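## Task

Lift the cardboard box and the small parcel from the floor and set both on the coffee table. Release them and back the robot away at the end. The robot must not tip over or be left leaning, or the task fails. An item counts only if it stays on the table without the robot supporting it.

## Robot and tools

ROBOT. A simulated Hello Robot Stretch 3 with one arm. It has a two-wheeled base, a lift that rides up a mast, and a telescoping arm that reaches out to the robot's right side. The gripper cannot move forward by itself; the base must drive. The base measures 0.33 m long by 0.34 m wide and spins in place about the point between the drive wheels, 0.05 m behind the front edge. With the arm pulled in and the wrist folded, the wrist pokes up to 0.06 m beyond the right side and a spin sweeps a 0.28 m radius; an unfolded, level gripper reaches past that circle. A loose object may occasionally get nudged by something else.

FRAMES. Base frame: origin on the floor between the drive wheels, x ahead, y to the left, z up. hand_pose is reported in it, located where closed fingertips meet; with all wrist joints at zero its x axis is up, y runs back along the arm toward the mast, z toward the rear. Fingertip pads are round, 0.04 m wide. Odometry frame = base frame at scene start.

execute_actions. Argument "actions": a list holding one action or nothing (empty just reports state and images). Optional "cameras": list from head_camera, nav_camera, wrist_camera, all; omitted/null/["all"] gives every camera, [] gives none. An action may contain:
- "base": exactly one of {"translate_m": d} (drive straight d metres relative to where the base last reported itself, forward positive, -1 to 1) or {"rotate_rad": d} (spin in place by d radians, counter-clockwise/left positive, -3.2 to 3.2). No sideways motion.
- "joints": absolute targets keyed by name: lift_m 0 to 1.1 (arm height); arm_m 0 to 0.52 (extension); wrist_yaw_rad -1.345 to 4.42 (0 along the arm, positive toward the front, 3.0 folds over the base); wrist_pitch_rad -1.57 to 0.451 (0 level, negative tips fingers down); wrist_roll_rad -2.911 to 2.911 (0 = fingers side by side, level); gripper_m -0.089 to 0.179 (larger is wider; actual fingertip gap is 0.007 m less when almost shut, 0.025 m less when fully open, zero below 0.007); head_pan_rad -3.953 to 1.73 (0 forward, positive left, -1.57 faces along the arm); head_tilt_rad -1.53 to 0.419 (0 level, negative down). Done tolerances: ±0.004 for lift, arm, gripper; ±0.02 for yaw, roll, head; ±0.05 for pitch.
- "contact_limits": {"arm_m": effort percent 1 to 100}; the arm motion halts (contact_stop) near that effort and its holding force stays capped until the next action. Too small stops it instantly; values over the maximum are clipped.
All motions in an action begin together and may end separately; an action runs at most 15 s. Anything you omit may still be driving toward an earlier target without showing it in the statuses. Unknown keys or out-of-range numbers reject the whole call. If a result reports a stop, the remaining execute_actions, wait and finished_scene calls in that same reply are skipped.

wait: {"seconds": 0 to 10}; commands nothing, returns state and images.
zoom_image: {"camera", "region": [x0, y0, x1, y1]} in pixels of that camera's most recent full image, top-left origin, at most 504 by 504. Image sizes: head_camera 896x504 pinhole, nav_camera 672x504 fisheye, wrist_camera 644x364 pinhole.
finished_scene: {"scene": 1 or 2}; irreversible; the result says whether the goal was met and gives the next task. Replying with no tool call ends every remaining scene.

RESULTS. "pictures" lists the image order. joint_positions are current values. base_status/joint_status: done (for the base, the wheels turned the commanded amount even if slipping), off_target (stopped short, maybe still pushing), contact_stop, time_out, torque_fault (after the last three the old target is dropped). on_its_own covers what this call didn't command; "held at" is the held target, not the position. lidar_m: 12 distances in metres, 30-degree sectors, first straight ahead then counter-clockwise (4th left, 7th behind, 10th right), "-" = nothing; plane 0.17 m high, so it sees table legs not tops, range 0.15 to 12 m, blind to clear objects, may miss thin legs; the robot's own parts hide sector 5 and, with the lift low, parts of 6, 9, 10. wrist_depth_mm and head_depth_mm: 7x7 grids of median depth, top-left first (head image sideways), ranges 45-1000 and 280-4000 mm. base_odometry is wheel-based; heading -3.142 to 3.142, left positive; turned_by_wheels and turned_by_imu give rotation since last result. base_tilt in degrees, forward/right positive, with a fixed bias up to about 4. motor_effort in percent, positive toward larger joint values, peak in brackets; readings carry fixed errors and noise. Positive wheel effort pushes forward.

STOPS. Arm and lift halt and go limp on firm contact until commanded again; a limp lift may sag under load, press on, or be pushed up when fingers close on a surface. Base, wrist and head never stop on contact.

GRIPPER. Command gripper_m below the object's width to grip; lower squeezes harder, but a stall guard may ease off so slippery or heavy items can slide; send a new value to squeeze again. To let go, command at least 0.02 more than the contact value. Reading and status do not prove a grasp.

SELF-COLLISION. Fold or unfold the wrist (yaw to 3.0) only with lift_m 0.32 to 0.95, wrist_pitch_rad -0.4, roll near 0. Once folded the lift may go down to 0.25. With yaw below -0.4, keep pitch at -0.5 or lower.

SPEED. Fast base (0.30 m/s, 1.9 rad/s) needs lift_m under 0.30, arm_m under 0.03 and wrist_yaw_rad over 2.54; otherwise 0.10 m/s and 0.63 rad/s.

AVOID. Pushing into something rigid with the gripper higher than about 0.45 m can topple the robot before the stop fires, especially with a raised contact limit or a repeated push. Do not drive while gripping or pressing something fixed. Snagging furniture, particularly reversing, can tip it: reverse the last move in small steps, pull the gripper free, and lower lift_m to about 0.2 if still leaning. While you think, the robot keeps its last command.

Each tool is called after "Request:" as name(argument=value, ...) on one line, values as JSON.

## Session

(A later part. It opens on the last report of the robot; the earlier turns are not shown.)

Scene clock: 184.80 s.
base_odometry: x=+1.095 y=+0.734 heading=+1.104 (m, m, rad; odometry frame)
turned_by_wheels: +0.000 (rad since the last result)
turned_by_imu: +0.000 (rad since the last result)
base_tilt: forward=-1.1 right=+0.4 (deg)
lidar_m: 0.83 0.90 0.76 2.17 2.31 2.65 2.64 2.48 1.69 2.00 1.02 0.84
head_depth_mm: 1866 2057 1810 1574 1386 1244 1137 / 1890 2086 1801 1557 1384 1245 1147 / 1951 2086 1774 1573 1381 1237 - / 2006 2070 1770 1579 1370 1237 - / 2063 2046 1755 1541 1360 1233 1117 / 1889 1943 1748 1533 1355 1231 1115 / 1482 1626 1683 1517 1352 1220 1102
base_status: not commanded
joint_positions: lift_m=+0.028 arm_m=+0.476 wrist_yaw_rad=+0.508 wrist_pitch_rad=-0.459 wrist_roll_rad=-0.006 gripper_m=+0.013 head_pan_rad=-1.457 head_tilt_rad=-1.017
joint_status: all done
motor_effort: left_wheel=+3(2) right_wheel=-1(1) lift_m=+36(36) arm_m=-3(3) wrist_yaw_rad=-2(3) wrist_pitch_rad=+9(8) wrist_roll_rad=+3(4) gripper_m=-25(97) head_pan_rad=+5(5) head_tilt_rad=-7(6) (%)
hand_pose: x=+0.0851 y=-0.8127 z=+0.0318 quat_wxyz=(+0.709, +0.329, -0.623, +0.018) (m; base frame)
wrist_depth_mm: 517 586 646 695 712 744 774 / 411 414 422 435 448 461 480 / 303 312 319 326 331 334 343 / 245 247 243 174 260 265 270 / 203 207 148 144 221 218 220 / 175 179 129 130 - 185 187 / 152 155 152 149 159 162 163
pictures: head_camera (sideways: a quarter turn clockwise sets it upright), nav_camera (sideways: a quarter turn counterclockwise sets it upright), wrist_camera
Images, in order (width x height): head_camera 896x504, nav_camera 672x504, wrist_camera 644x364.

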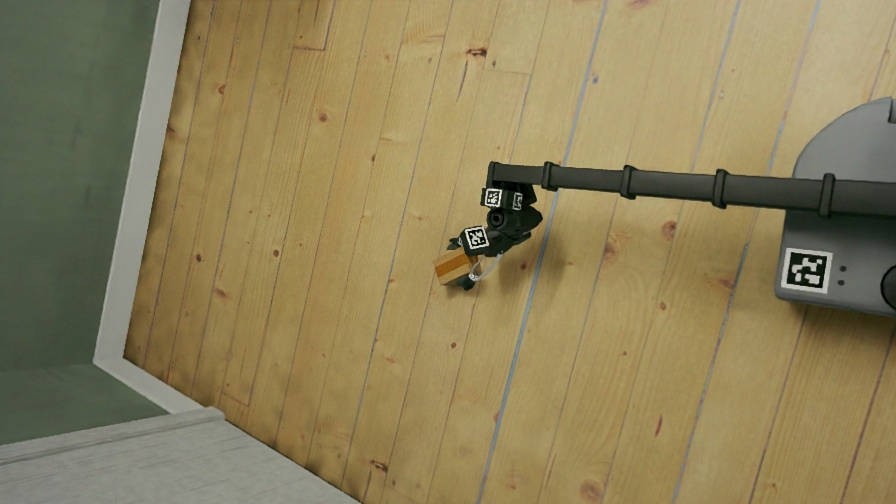

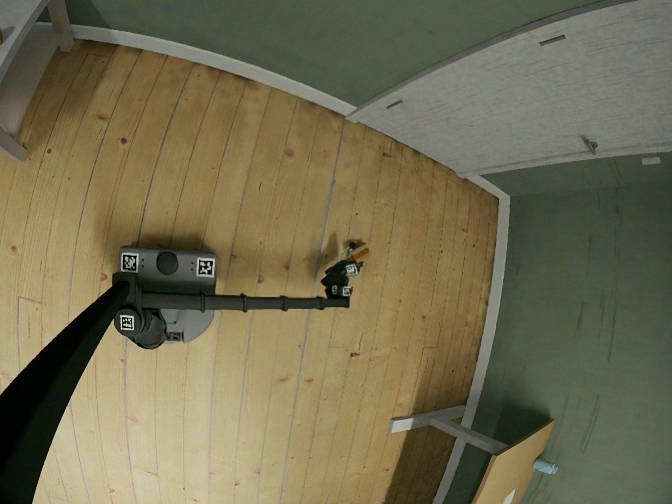

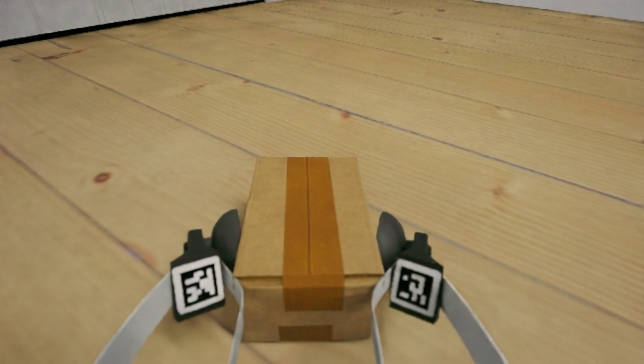

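Request:
execute_actions(actions=[{"joints": {"gripper_m": 0.108}}], cameras=["wrist_camera"])

Scene clock: 195.13 s.
base_odometry: x=+1.095 y=+0.734 heading=+1.104 (m, m, rad; odometry frame)
turned_by_wheels: +0.000 (rad since the last result)
turned_by_imu: -0.001 (rad since the last result)
base_tilt: forward=-1.0 right=+0.5 (deg)
lidar_m: 0.83 0.90 0.76 2.18 2.32 2.66 2.63 2.48 1.69 2.01 1.02 0.84
head_depth_mm: 1879 2052 1798 1563 1389 1252 1135 / 1896 2082 1791 1564 1385 1252 1150 / 1953 2090 1770 1549 1377 1241 - / 2020 2069 1782 1569 1365 1234 - / 2066 2040 1768 1533 1366 1228 1116 / 1899 1939 1757 1514 1357 1222 1113 / 1485 1622 1677 1517 1363 1224 1109
base_status: not commanded
joint_positions: lift_m=+0.028 arm_m=+0.476 wrist_yaw_rad=+0.508 wrist_pitch_rad=-0.459 wrist_roll_rad=-0.006 gripper_m=+0.108 head_pan_rad=-1.457 head_tilt_rad=-1.017
joint_status: all done
motor_effort: left_wheel=+2(3) right_wheel=-1(1) lift_m=+35(35) arm_m=-4(3) wrist_yaw_rad=-3(3) wrist_pitch_rad=+8(8) wrist_roll_rad=+3(3) gripper_m=+1(82) head_pan_rad=+5(5) head_tilt_rad=-8(7) (%)
hand_pose: x=+0.0851 y=-0.8127 z=+0.0318 quat_wxyz=(+0.709, +0.329, -0.623, +0.018) (m; base frame)
wrist_depth_mm: 519 610 676 673 716 751 782 / 408 413 425 435 451 469 478 / 304 309 314 324 326 338 346 / 245 247 241 174 261 264 267 / 204 209 195 145 221 219 222 / 175 182 134 130 175 187 185 / 156 153 152 149 159 160 162
pictures: wrist_camera
Images, in order (width x height): wrist_camera 644x364.

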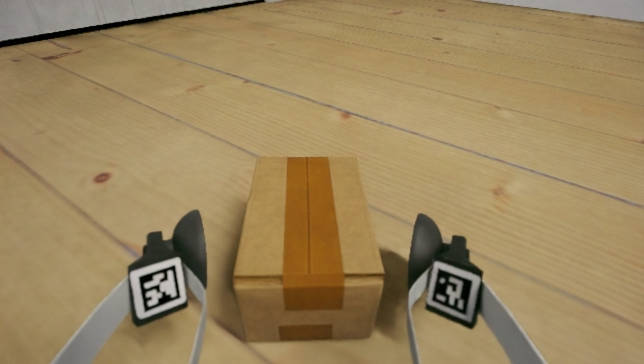

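Request:
execute_actions(actions=[{"base": {"translate_m": -0.0065}, "joints": {"gripper_m": 0.012, "arm_m": 0.4645, "lift_m": 0.0325}}])

Scene clock: 196.87 s.
base_odometry: x=+1.092 y=+0.728 heading=+1.104 (m, m, rad; odometry frame)
turned_by_wheels: +0.000 (rad since the last result)
turned_by_imu: +0.000 (rad since the last result)
base_tilt: forward=-1.1 right=+0.5 (deg)
lidar_m: 0.84 0.91 0.76 2.18 2.31 2.65 2.63 2.47 1.70 2.00 1.03 0.85
head_depth_mm: 1865 2041 1800 1572 1387 1250 1135 / 1912 2091 1784 1561 1382 1244 1152 / 1962 2071 1785 1556 1368 1242 - / 2003 2070 1756 1571 1379 1234 - / 2072 2074 1757 1535 1366 1239 1115 / 1897 1949 1762 1525 1356 1224 1114 / 1502 1627 1681 1518 1356 1217 1110
base_status: done
joint_positions: lift_m=+0.032 arm_m=+0.465 wrist_yaw_rad=+0.508 wrist_pitch_rad=-0.462 wrist_roll_rad=-0.006 gripper_m=+0.013 head_pan_rad=-1.457 head_tilt_rad=-1.017
joint_status: all done
motor_effort: left_wheel=+2(4) right_wheel=-1(6) lift_m=+44(43) arm_m=-4(4) wrist_yaw_rad=-3(2) wrist_pitch_rad=+10(10) wrist_roll_rad=+3(3) gripper_m=-22(93) head_pan_rad=+5(5) head_tilt_rad=-8(8) (%)
hand_pose: x=+0.0849 y=-0.8008 z=+0.0353 quat_wxyz=(+0.709, +0.330, -0.623, +0.017) (m; base frame)
wrist_depth_mm: 530 594 646 664 714 745 792 / 416 419 436 445 459 471 475 / 310 315 322 327 338 344 350 / 248 251 245 179 264 268 277 / 208 211 157 148 225 221 224 / 178 181 138 140 184 188 190 / 156 158 159 156 162 164 165
pictures: head_camera (sideways: a quarter turn clockwise sets it upright), nav_camera (sideways: a quarter turn counterclockwise sets it upright), wrist_camera
Images, in order (width x height): head_camera 896x504, nav_camera 672x504, wrist_camera 644x364.

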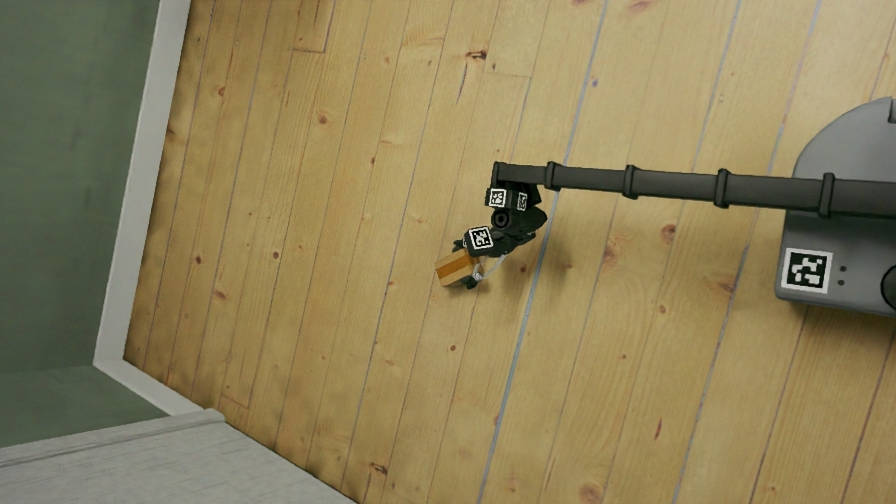

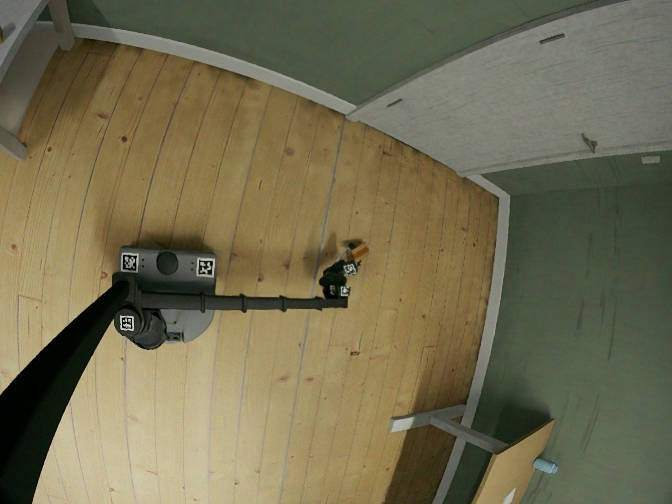

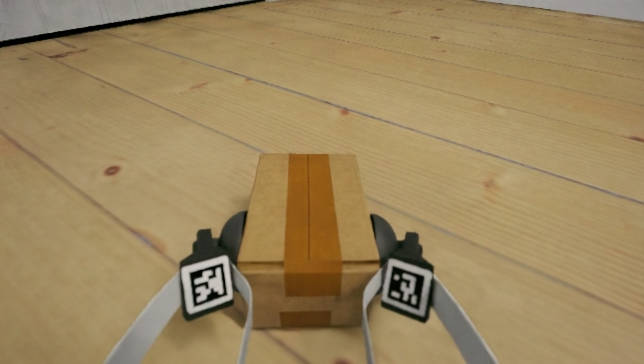

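Request:
zoom_image(camera="wrist_camera", region=[195, 140, 425, 340])

Request:
zoom_image(camera="head_camera", region=[420, 215, 520, 305])

Region (195, 140, 425, 340) of wrist_camera's 644x364 image, scaled by 2.191; it fills the top 438 rows of this view, and the rest is white.

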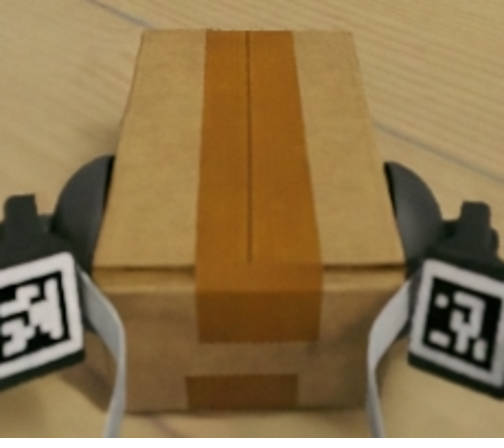

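Region (420, 215, 520, 305) of head_camera's 896x504 image, scaled by 5.040, with more detail than that image has; it fills the top 454 rows of this view, and the rest is white.

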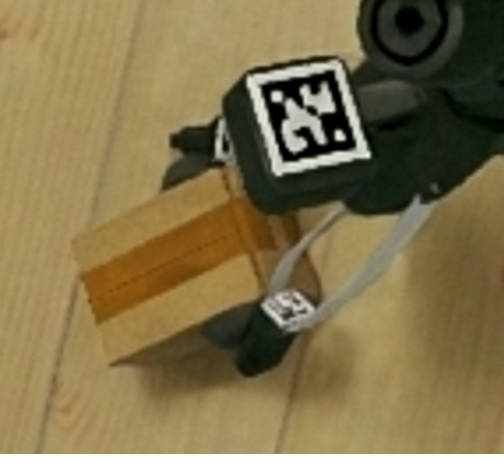

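Request:
execute_actions(actions=[])

Scene clock: 200.47 s.
base_odometry: x=+1.092 y=+0.728 heading=+1.104 (m, m, rad; odometry frame)
turned_by_wheels: +0.000 (rad since the last result)
turned_by_imu: +0.000 (rad since the last result)
base_tilt: forward=-1.0 right=+0.5 (deg)
lidar_m: 0.84 0.90 0.76 2.18 2.31 2.65 2.63 2.47 1.69 2.01 1.03 0.85
head_depth_mm: 1871 2067 1798 1572 1389 1242 1134 / 1895 2095 1789 1558 1388 1251 1145 / 1973 2086 1777 1566 1365 1242 - / 2010 2085 1769 1579 1375 1232 - / 2084 2045 1747 1526 1367 1231 1118 / 1914 1936 1746 1525 1361 1222 1109 / 1493 1628 1684 1518 1353 1218 1108
base_status: done
joint_positions: lift_m=+0.032 arm_m=+0.465 wrist_yaw_rad=+0.508 wrist_pitch_rad=-0.462 wrist_roll_rad=-0.006 gripper_m=+0.019 head_pan_rad=-1.457 head_tilt_rad=-1.017
joint_status: all done
on_its_own: gripper_m is held at +0.018, not at your +0.012, by its stall guard, which is not easing now
motor_effort: left_wheel=+2(4) right_wheel=-2(6) lift_m=+44(43) arm_m=-3(4) wrist_yaw_rad=-2(2) wrist_pitch_rad=+10(10) wrist_roll_rad=+3(3) gripper_m=-19(93) head_pan_rad=+5(5) head_tilt_rad=-7(8) (%)
hand_pose: x=+0.0849 y=-0.8008 z=+0.0353 quat_wxyz=(+0.709, +0.330, -0.623, +0.017) (m; base frame)
wrist_depth_mm: 532 597 670 673 731 738 806 / 421 422 434 441 455 473 485 / 311 317 323 331 336 343 354 / 248 253 247 178 266 270 276 / 209 209 157 147 223 222 225 / 178 181 139 141 185 188 192 / 156 158 158 157 162 166 165
pictures: head_camera (sideways: a quarter turn clockwise sets it upright), nav_camera (sideways: a quarter turn counterclockwise sets it upright), wrist_camera
Images, in order (width x height): head_camera 896x504, nav_camera 672x504, wrist_camera 644x364.

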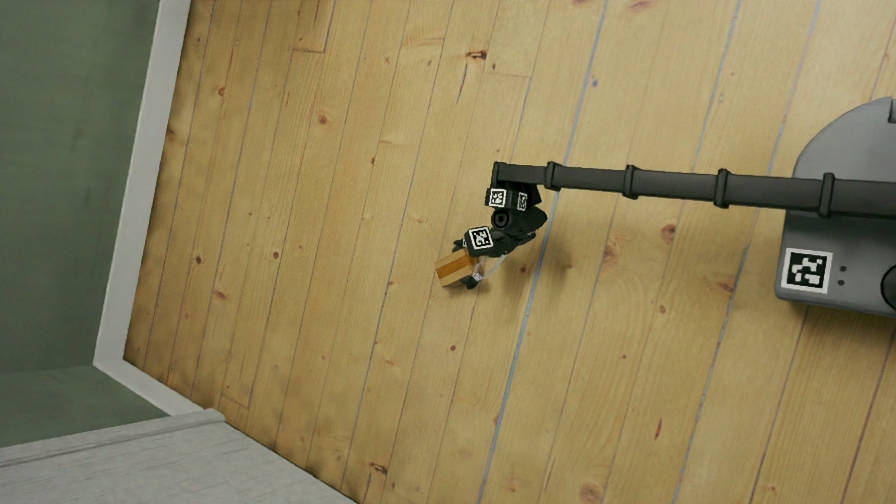

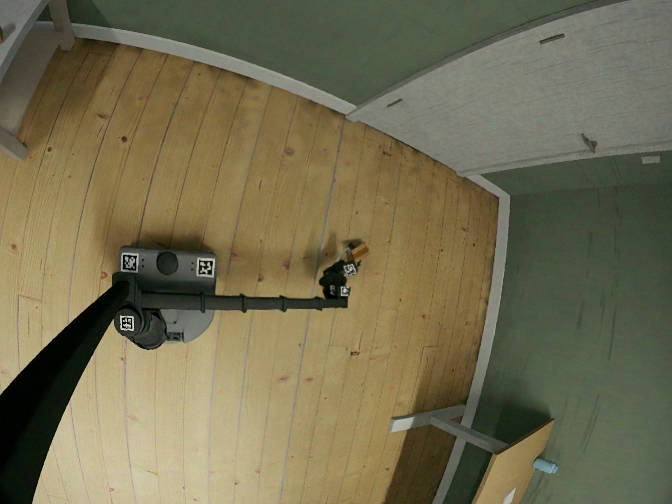

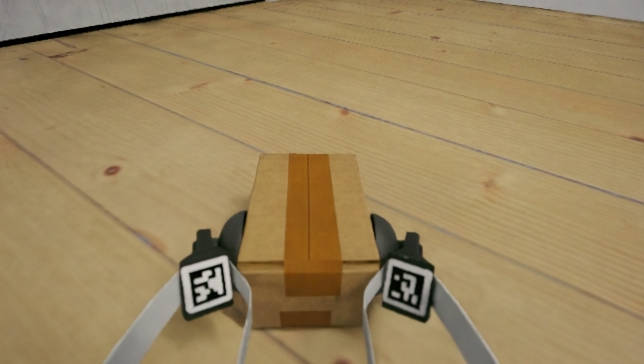

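Request:
execute_actions(actions=[{"base": {"rotate_rad": 2.566}, "joints": {"lift_m": 0.505, "arm_m": 0.32, "wrist_yaw_rad": 0.25, "head_pan_rad": -1.55, "head_tilt_rad": -0.8}}])

Scene clock: 212.83 s.
base_odometry: x=+1.092 y=+0.728 heading=-2.613 (m, m, rad; odometry frame)
turned_by_wheels: +2.566 (rad since the last result)
turned_by_imu: +2.607 (rad since the last result)
base_tilt: forward=-1.1 right=+0.5 (deg)
lidar_m: 2.97 2.63 2.47 1.69 2.02 1.09 0.86 0.84 0.89 0.76 1.59 2.27
head_depth_mm: 1104 1175 1264 1338 1468 1350 1189 / 1267 1366 1443 1328 1537 1342 1181 / 1500 1633 1510 1241 - 1343 1175 / 1833 1903 1490 1229 - 1330 1170 / 2319 2549 1487 1255 1477 1328 1162 / 2517 2760 1578 1778 1539 1319 1151 / 2431 2685 2269 1812 1528 1315 1156
base_status: done
joint_positions: lift_m=+0.505 arm_m=+0.320 wrist_yaw_rad=+0.253 wrist_pitch_rad=-0.463 wrist_roll_rad=-0.006 gripper_m=+0.019 head_pan_rad=-1.543 head_tilt_rad=-0.804
joint_status: all done
on_its_own: gripper_m is held at +0.018, not at your +0.012, by its stall guard, which is not easing now
motor_effort: left_wheel=-2(6) right_wheel=+2(10) lift_m=+46(50) arm_m=-3(4) wrist_yaw_rad=-3(4) wrist_pitch_rad=+10(11) wrist_roll_rad=+4(3) gripper_m=-19(19) head_pan_rad=-5(20) head_tilt_rad=+3(24) (%)
hand_pose: x=+0.0331 y=-0.6768 z=+0.5075 quat_wxyz=(+0.705, +0.248, -0.660, -0.074) (m; base frame)
wrist_depth_mm: - - - 767 798 700 552 / - - - 514 525 527 528 / - - - 381 376 359 405 / 985 - 979 178 314 340 362 / 818 827 156 147 625 696 498 / 700 720 140 140 546 570 553 / 611 611 610 444 598 624 589
pictures: head_camera (sideways: a quarter turn clockwise sets it upright), nav_camera (sideways: a quarter turn counterclockwise sets it upright), wrist_camera
Images, in order (width x height): head_camera 896x504, nav_camera 672x504, wrist_camera 644x364.

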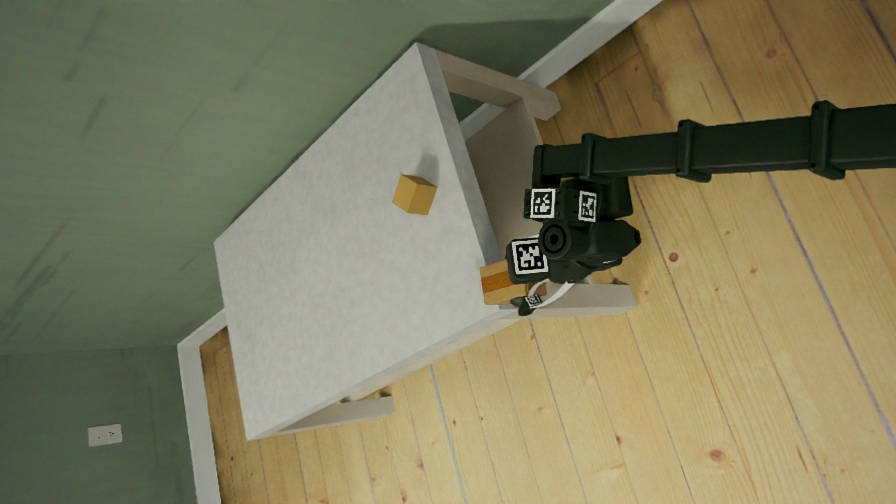

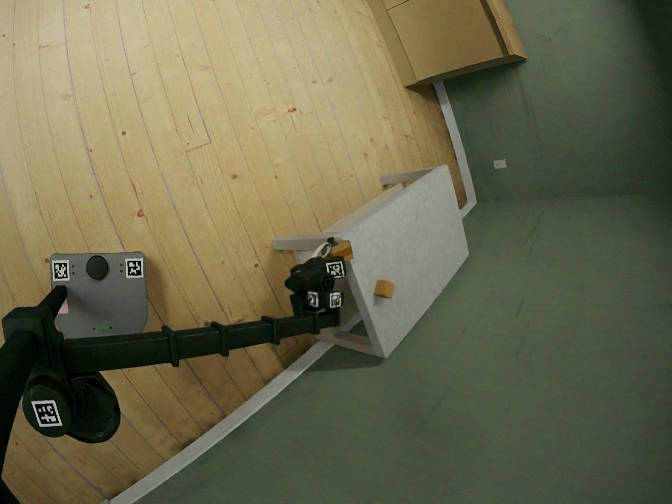

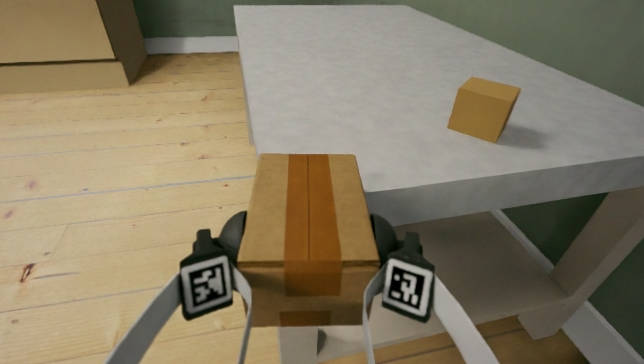

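Request:
execute_actions(actions=[{"joints": {"lift_m": 0.491, "arm_m": 0.512}, "contact_limits": {"arm_m": 15}}])

Scene clock: 220.43 s.
base_odometry: x=+1.092 y=+0.728 heading=-2.613 (m, m, rad; odometry frame)
turned_by_wheels: +0.000 (rad since the last result)
turned_by_imu: -0.001 (rad since the last result)
base_tilt: forward=-1.1 right=+0.5 (deg)
lidar_m: 2.97 2.63 2.46 1.70 2.02 1.09 0.85 0.84 0.89 0.76 1.58 2.28
head_depth_mm: 1104 1172 1268 1336 1471 1354 1189 / 1265 1370 1435 1329 1536 1354 1180 / 1495 1646 1518 1283 1483 1334 1174 / 1815 1914 1505 1234 1444 1333 1174 / 2309 2544 1484 1258 1480 1326 1167 / 2531 2756 1574 1791 1540 1323 1161 / 2442 2694 2246 1822 1532 1315 1155
base_status: not commanded
joint_positions: lift_m=+0.491 arm_m=+0.512 wrist_yaw_rad=+0.252 wrist_pitch_rad=-0.463 wrist_roll_rad=-0.006 gripper_m=+0.019 head_pan_rad=-1.543 head_tilt_rad=-0.803
joint_status: all done
on_its_own: gripper_m is held at +0.018, not at your +0.012, by its stall guard, which is not easing now
motor_effort: left_wheel=-2(2) right_wheel=+2(2) lift_m=+37(35) arm_m=+2(2) wrist_yaw_rad=-2(3) wrist_pitch_rad=+11(11) wrist_roll_rad=+3(3) gripper_m=-19(19) head_pan_rad=-5(5) head_tilt_rad=+2(2) (%)
contact_limits: arm_m 15 (drawing in: default 25, maximum 40; extending or still: default 32, maximum 53)
hand_pose: x=+0.0330 y=-0.8683 z=+0.4937 quat_wxyz=(+0.705, +0.248, -0.660, -0.074) (m; base frame)
wrist_depth_mm: - - 694 700 734 619 474 / - - 453 461 487 492 466 / - - 337 346 353 362 370 / 921 916 258 178 279 213 267 / 781 715 157 147 235 218 221 / 671 648 139 140 195 199 200 / 603 175 167 165 170 173 174
pictures: head_camera (sideways: a quarter turn clockwise sets it upright), nav_camera (sideways: a quarter turn counterclockwise sets it upright), wrist_camera
Images, in order (width x height): head_camera 896x504, nav_camera 672x504, wrist_camera 644x364.

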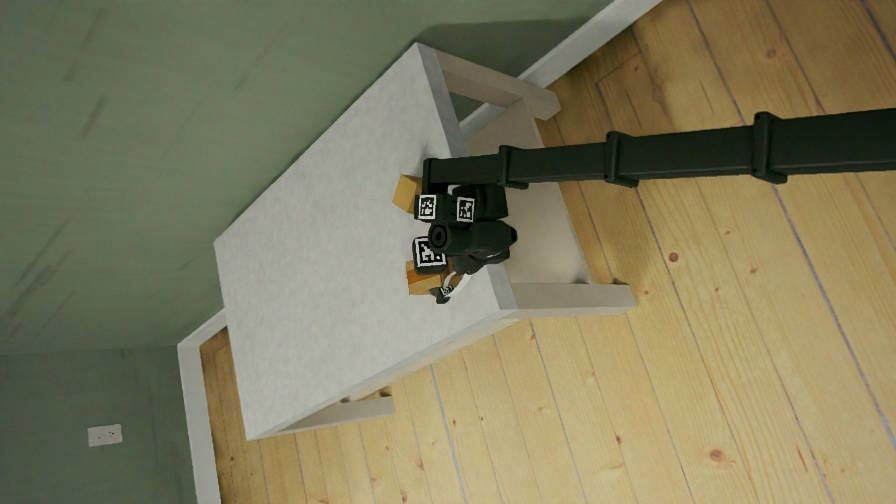

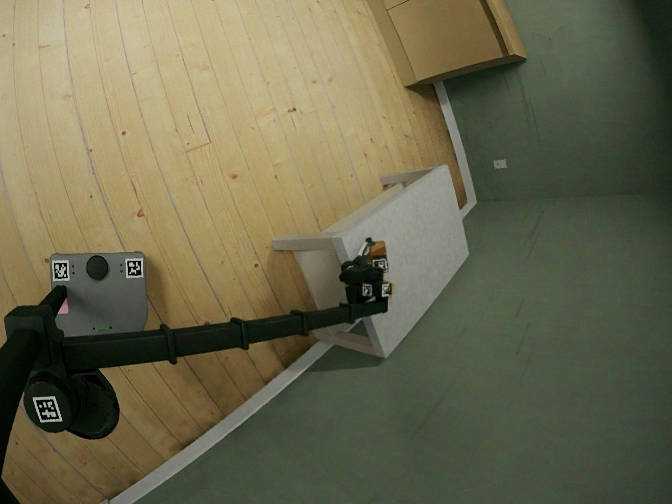

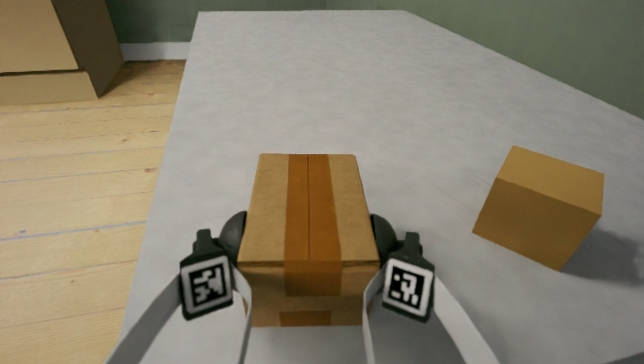

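Request:
execute_actions(actions=[{"joints": {"lift_m": 0.483, "gripper_m": 0.112}}])

Scene clock: 224.13 s.
base_odometry: x=+1.092 y=+0.728 heading=-2.613 (m, m, rad; odometry frame)
turned_by_wheels: +0.000 (rad since the last result)
turned_by_imu: -0.001 (rad since the last result)
base_tilt: forward=-1.1 right=+0.5 (deg)
lidar_m: 2.97 2.64 2.47 1.70 2.02 1.08 0.85 0.84 0.89 0.76 1.58 2.27
head_depth_mm: 1102 1180 1268 1338 1481 1356 1190 / 1272 1369 1436 1327 1534 1345 1181 / 1495 1639 1511 1292 1485 1341 1177 / 1821 1908 1498 1239 1457 1333 1175 / 2312 2531 1476 1260 1478 1330 1162 / 2527 2766 1584 1796 1544 1319 1162 / 2434 2692 2257 1816 1525 1313 1157
base_status: not commanded
joint_positions: lift_m=+0.483 arm_m=+0.512 wrist_yaw_rad=+0.252 wrist_pitch_rad=-0.461 wrist_roll_rad=-0.006 gripper_m=+0.112 head_pan_rad=-1.543 head_tilt_rad=-0.803
joint_status: all done
motor_effort: left_wheel=-3(2) right_wheel=+2(2) lift_m=+36(36) arm_m=+2(2) wrist_yaw_rad=-2(2) wrist_pitch_rad=+9(10) wrist_roll_rad=+3(3) gripper_m=+1(82) head_pan_rad=-5(5) head_tilt_rad=+3(2) (%)
hand_pose: x=+0.0331 y=-0.8687 z=+0.4864 quat_wxyz=(+0.705, +0.247, -0.660, -0.073) (m; base frame)
wrist_depth_mm: - - 681 716 718 611 468 / - - 436 452 468 473 457 / - - 326 330 337 344 359 / 949 912 247 180 266 206 208 / 779 759 204 150 228 212 211 / 681 - 174 148 181 191 193 / 600 158 161 162 163 166 166
pictures: head_camera (sideways: a quarter turn clockwise sets it upright), nav_camera (sideways: a quarter turn counterclockwise sets it upright), wrist_camera
Images, in order (width x height): head_camera 896x504, nav_camera 672x504, wrist_camera 644x364.

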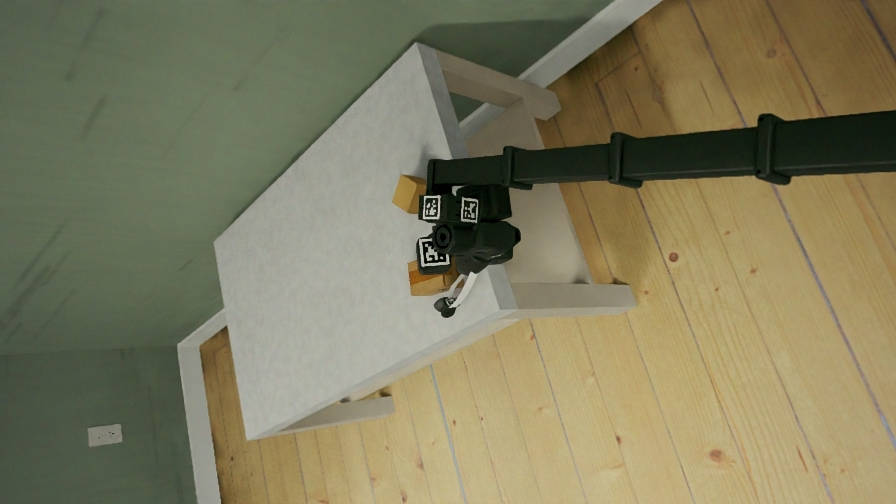

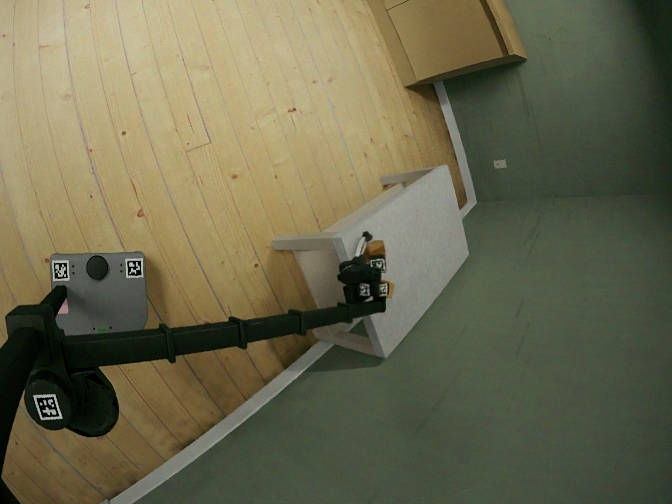

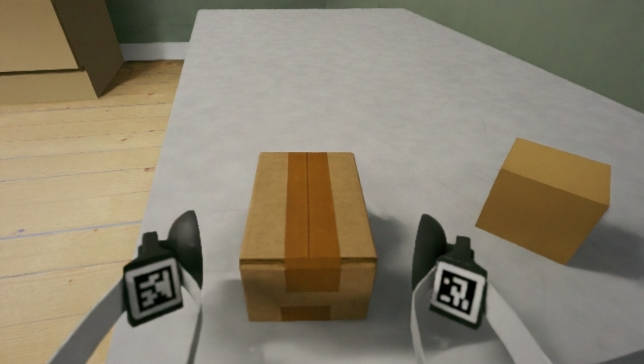

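Request:
execute_actions(actions=[{"joints": {"lift_m": 0.74, "arm_m": 0.24}}])

Scene clock: 228.30 s.
base_odometry: x=+1.092 y=+0.728 heading=-2.613 (m, m, rad; odometry frame)
turned_by_wheels: +0.000 (rad since the last result)
turned_by_imu: -0.001 (rad since the last result)
base_tilt: forward=-1.0 right=+0.4 (deg)
lidar_m: 2.97 2.63 2.47 1.69 2.01 1.08 0.85 0.84 0.89 0.76 1.59 2.27
head_depth_mm: 1101 1173 1261 1331 1433 1396 - / 1268 1364 1441 1325 - 1344 1183 / 1498 1631 1505 - 1495 1349 1176 / 1814 1913 1490 - 1452 1339 1169 / 2309 2528 1490 1269 1469 1331 1167 / 2556 2779 1586 1795 1537 1317 1160 / 2439 2691 2255 1821 1526 1310 1154
base_status: not commanded
joint_positions: lift_m=+0.740 arm_m=+0.240 wrist_yaw_rad=+0.252 wrist_pitch_rad=-0.459 wrist_roll_rad=-0.006 gripper_m=+0.112 head_pan_rad=-1.543 head_tilt_rad=-0.803
joint_status: all done
motor_effort: left_wheel=-2(2) right_wheel=+2(2) lift_m=+45(48) arm_m=-4(4) wrist_yaw_rad=-2(2) wrist_pitch_rad=+9(9) wrist_roll_rad=+3(3) gripper_m=+0(0) head_pan_rad=-4(5) head_tilt_rad=+2(2) (%)
hand_pose: x=+0.0331 y=-0.5973 z=+0.7433 quat_wxyz=(+0.705, +0.247, -0.660, -0.073) (m; base frame)
wrist_depth_mm: - - - - - 786 572 / - - - - - 766 593 / - - - 869 872 800 592 / - - - 688 681 700 608 / - - - 539 571 583 593 / 926 - - 503 528 695 612 / 856 836 843 686 718 797 633
pictures: head_camera (sideways: a quarter turn clockwise sets it upright), nav_camera (sideways: a quarter turn counterclockwise sets it upright), wrist_camera
Images, in order (width x height): head_camera 896x504, nav_camera 672x504, wrist_camera 644x364.

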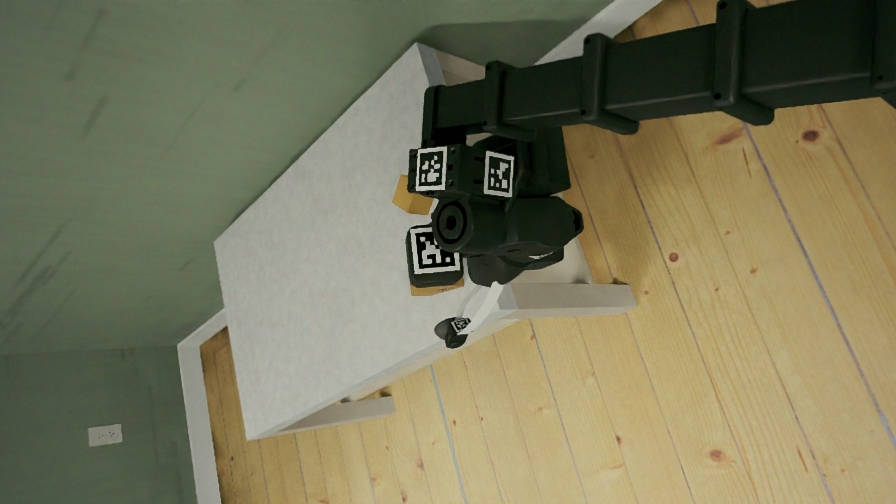

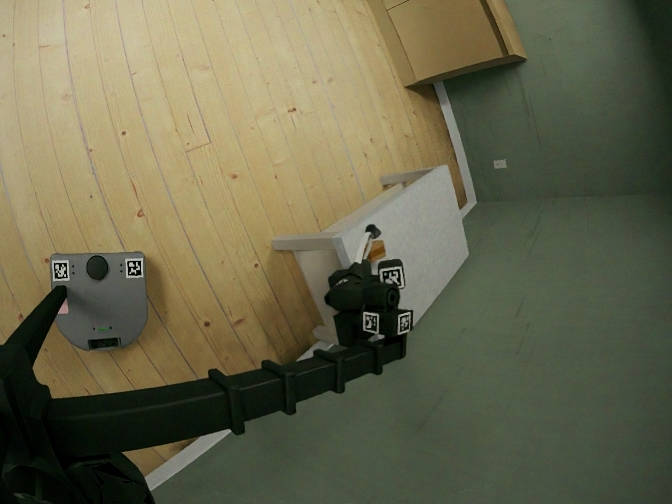

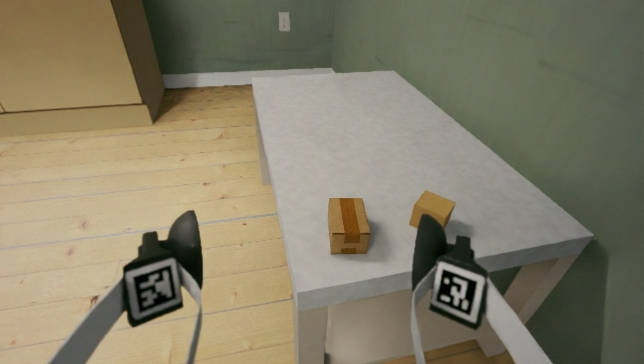

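Both objects rest on the table and the gripper is well clear.

Request:
finished_scene(scene=2)

The scene is finished: the task was done.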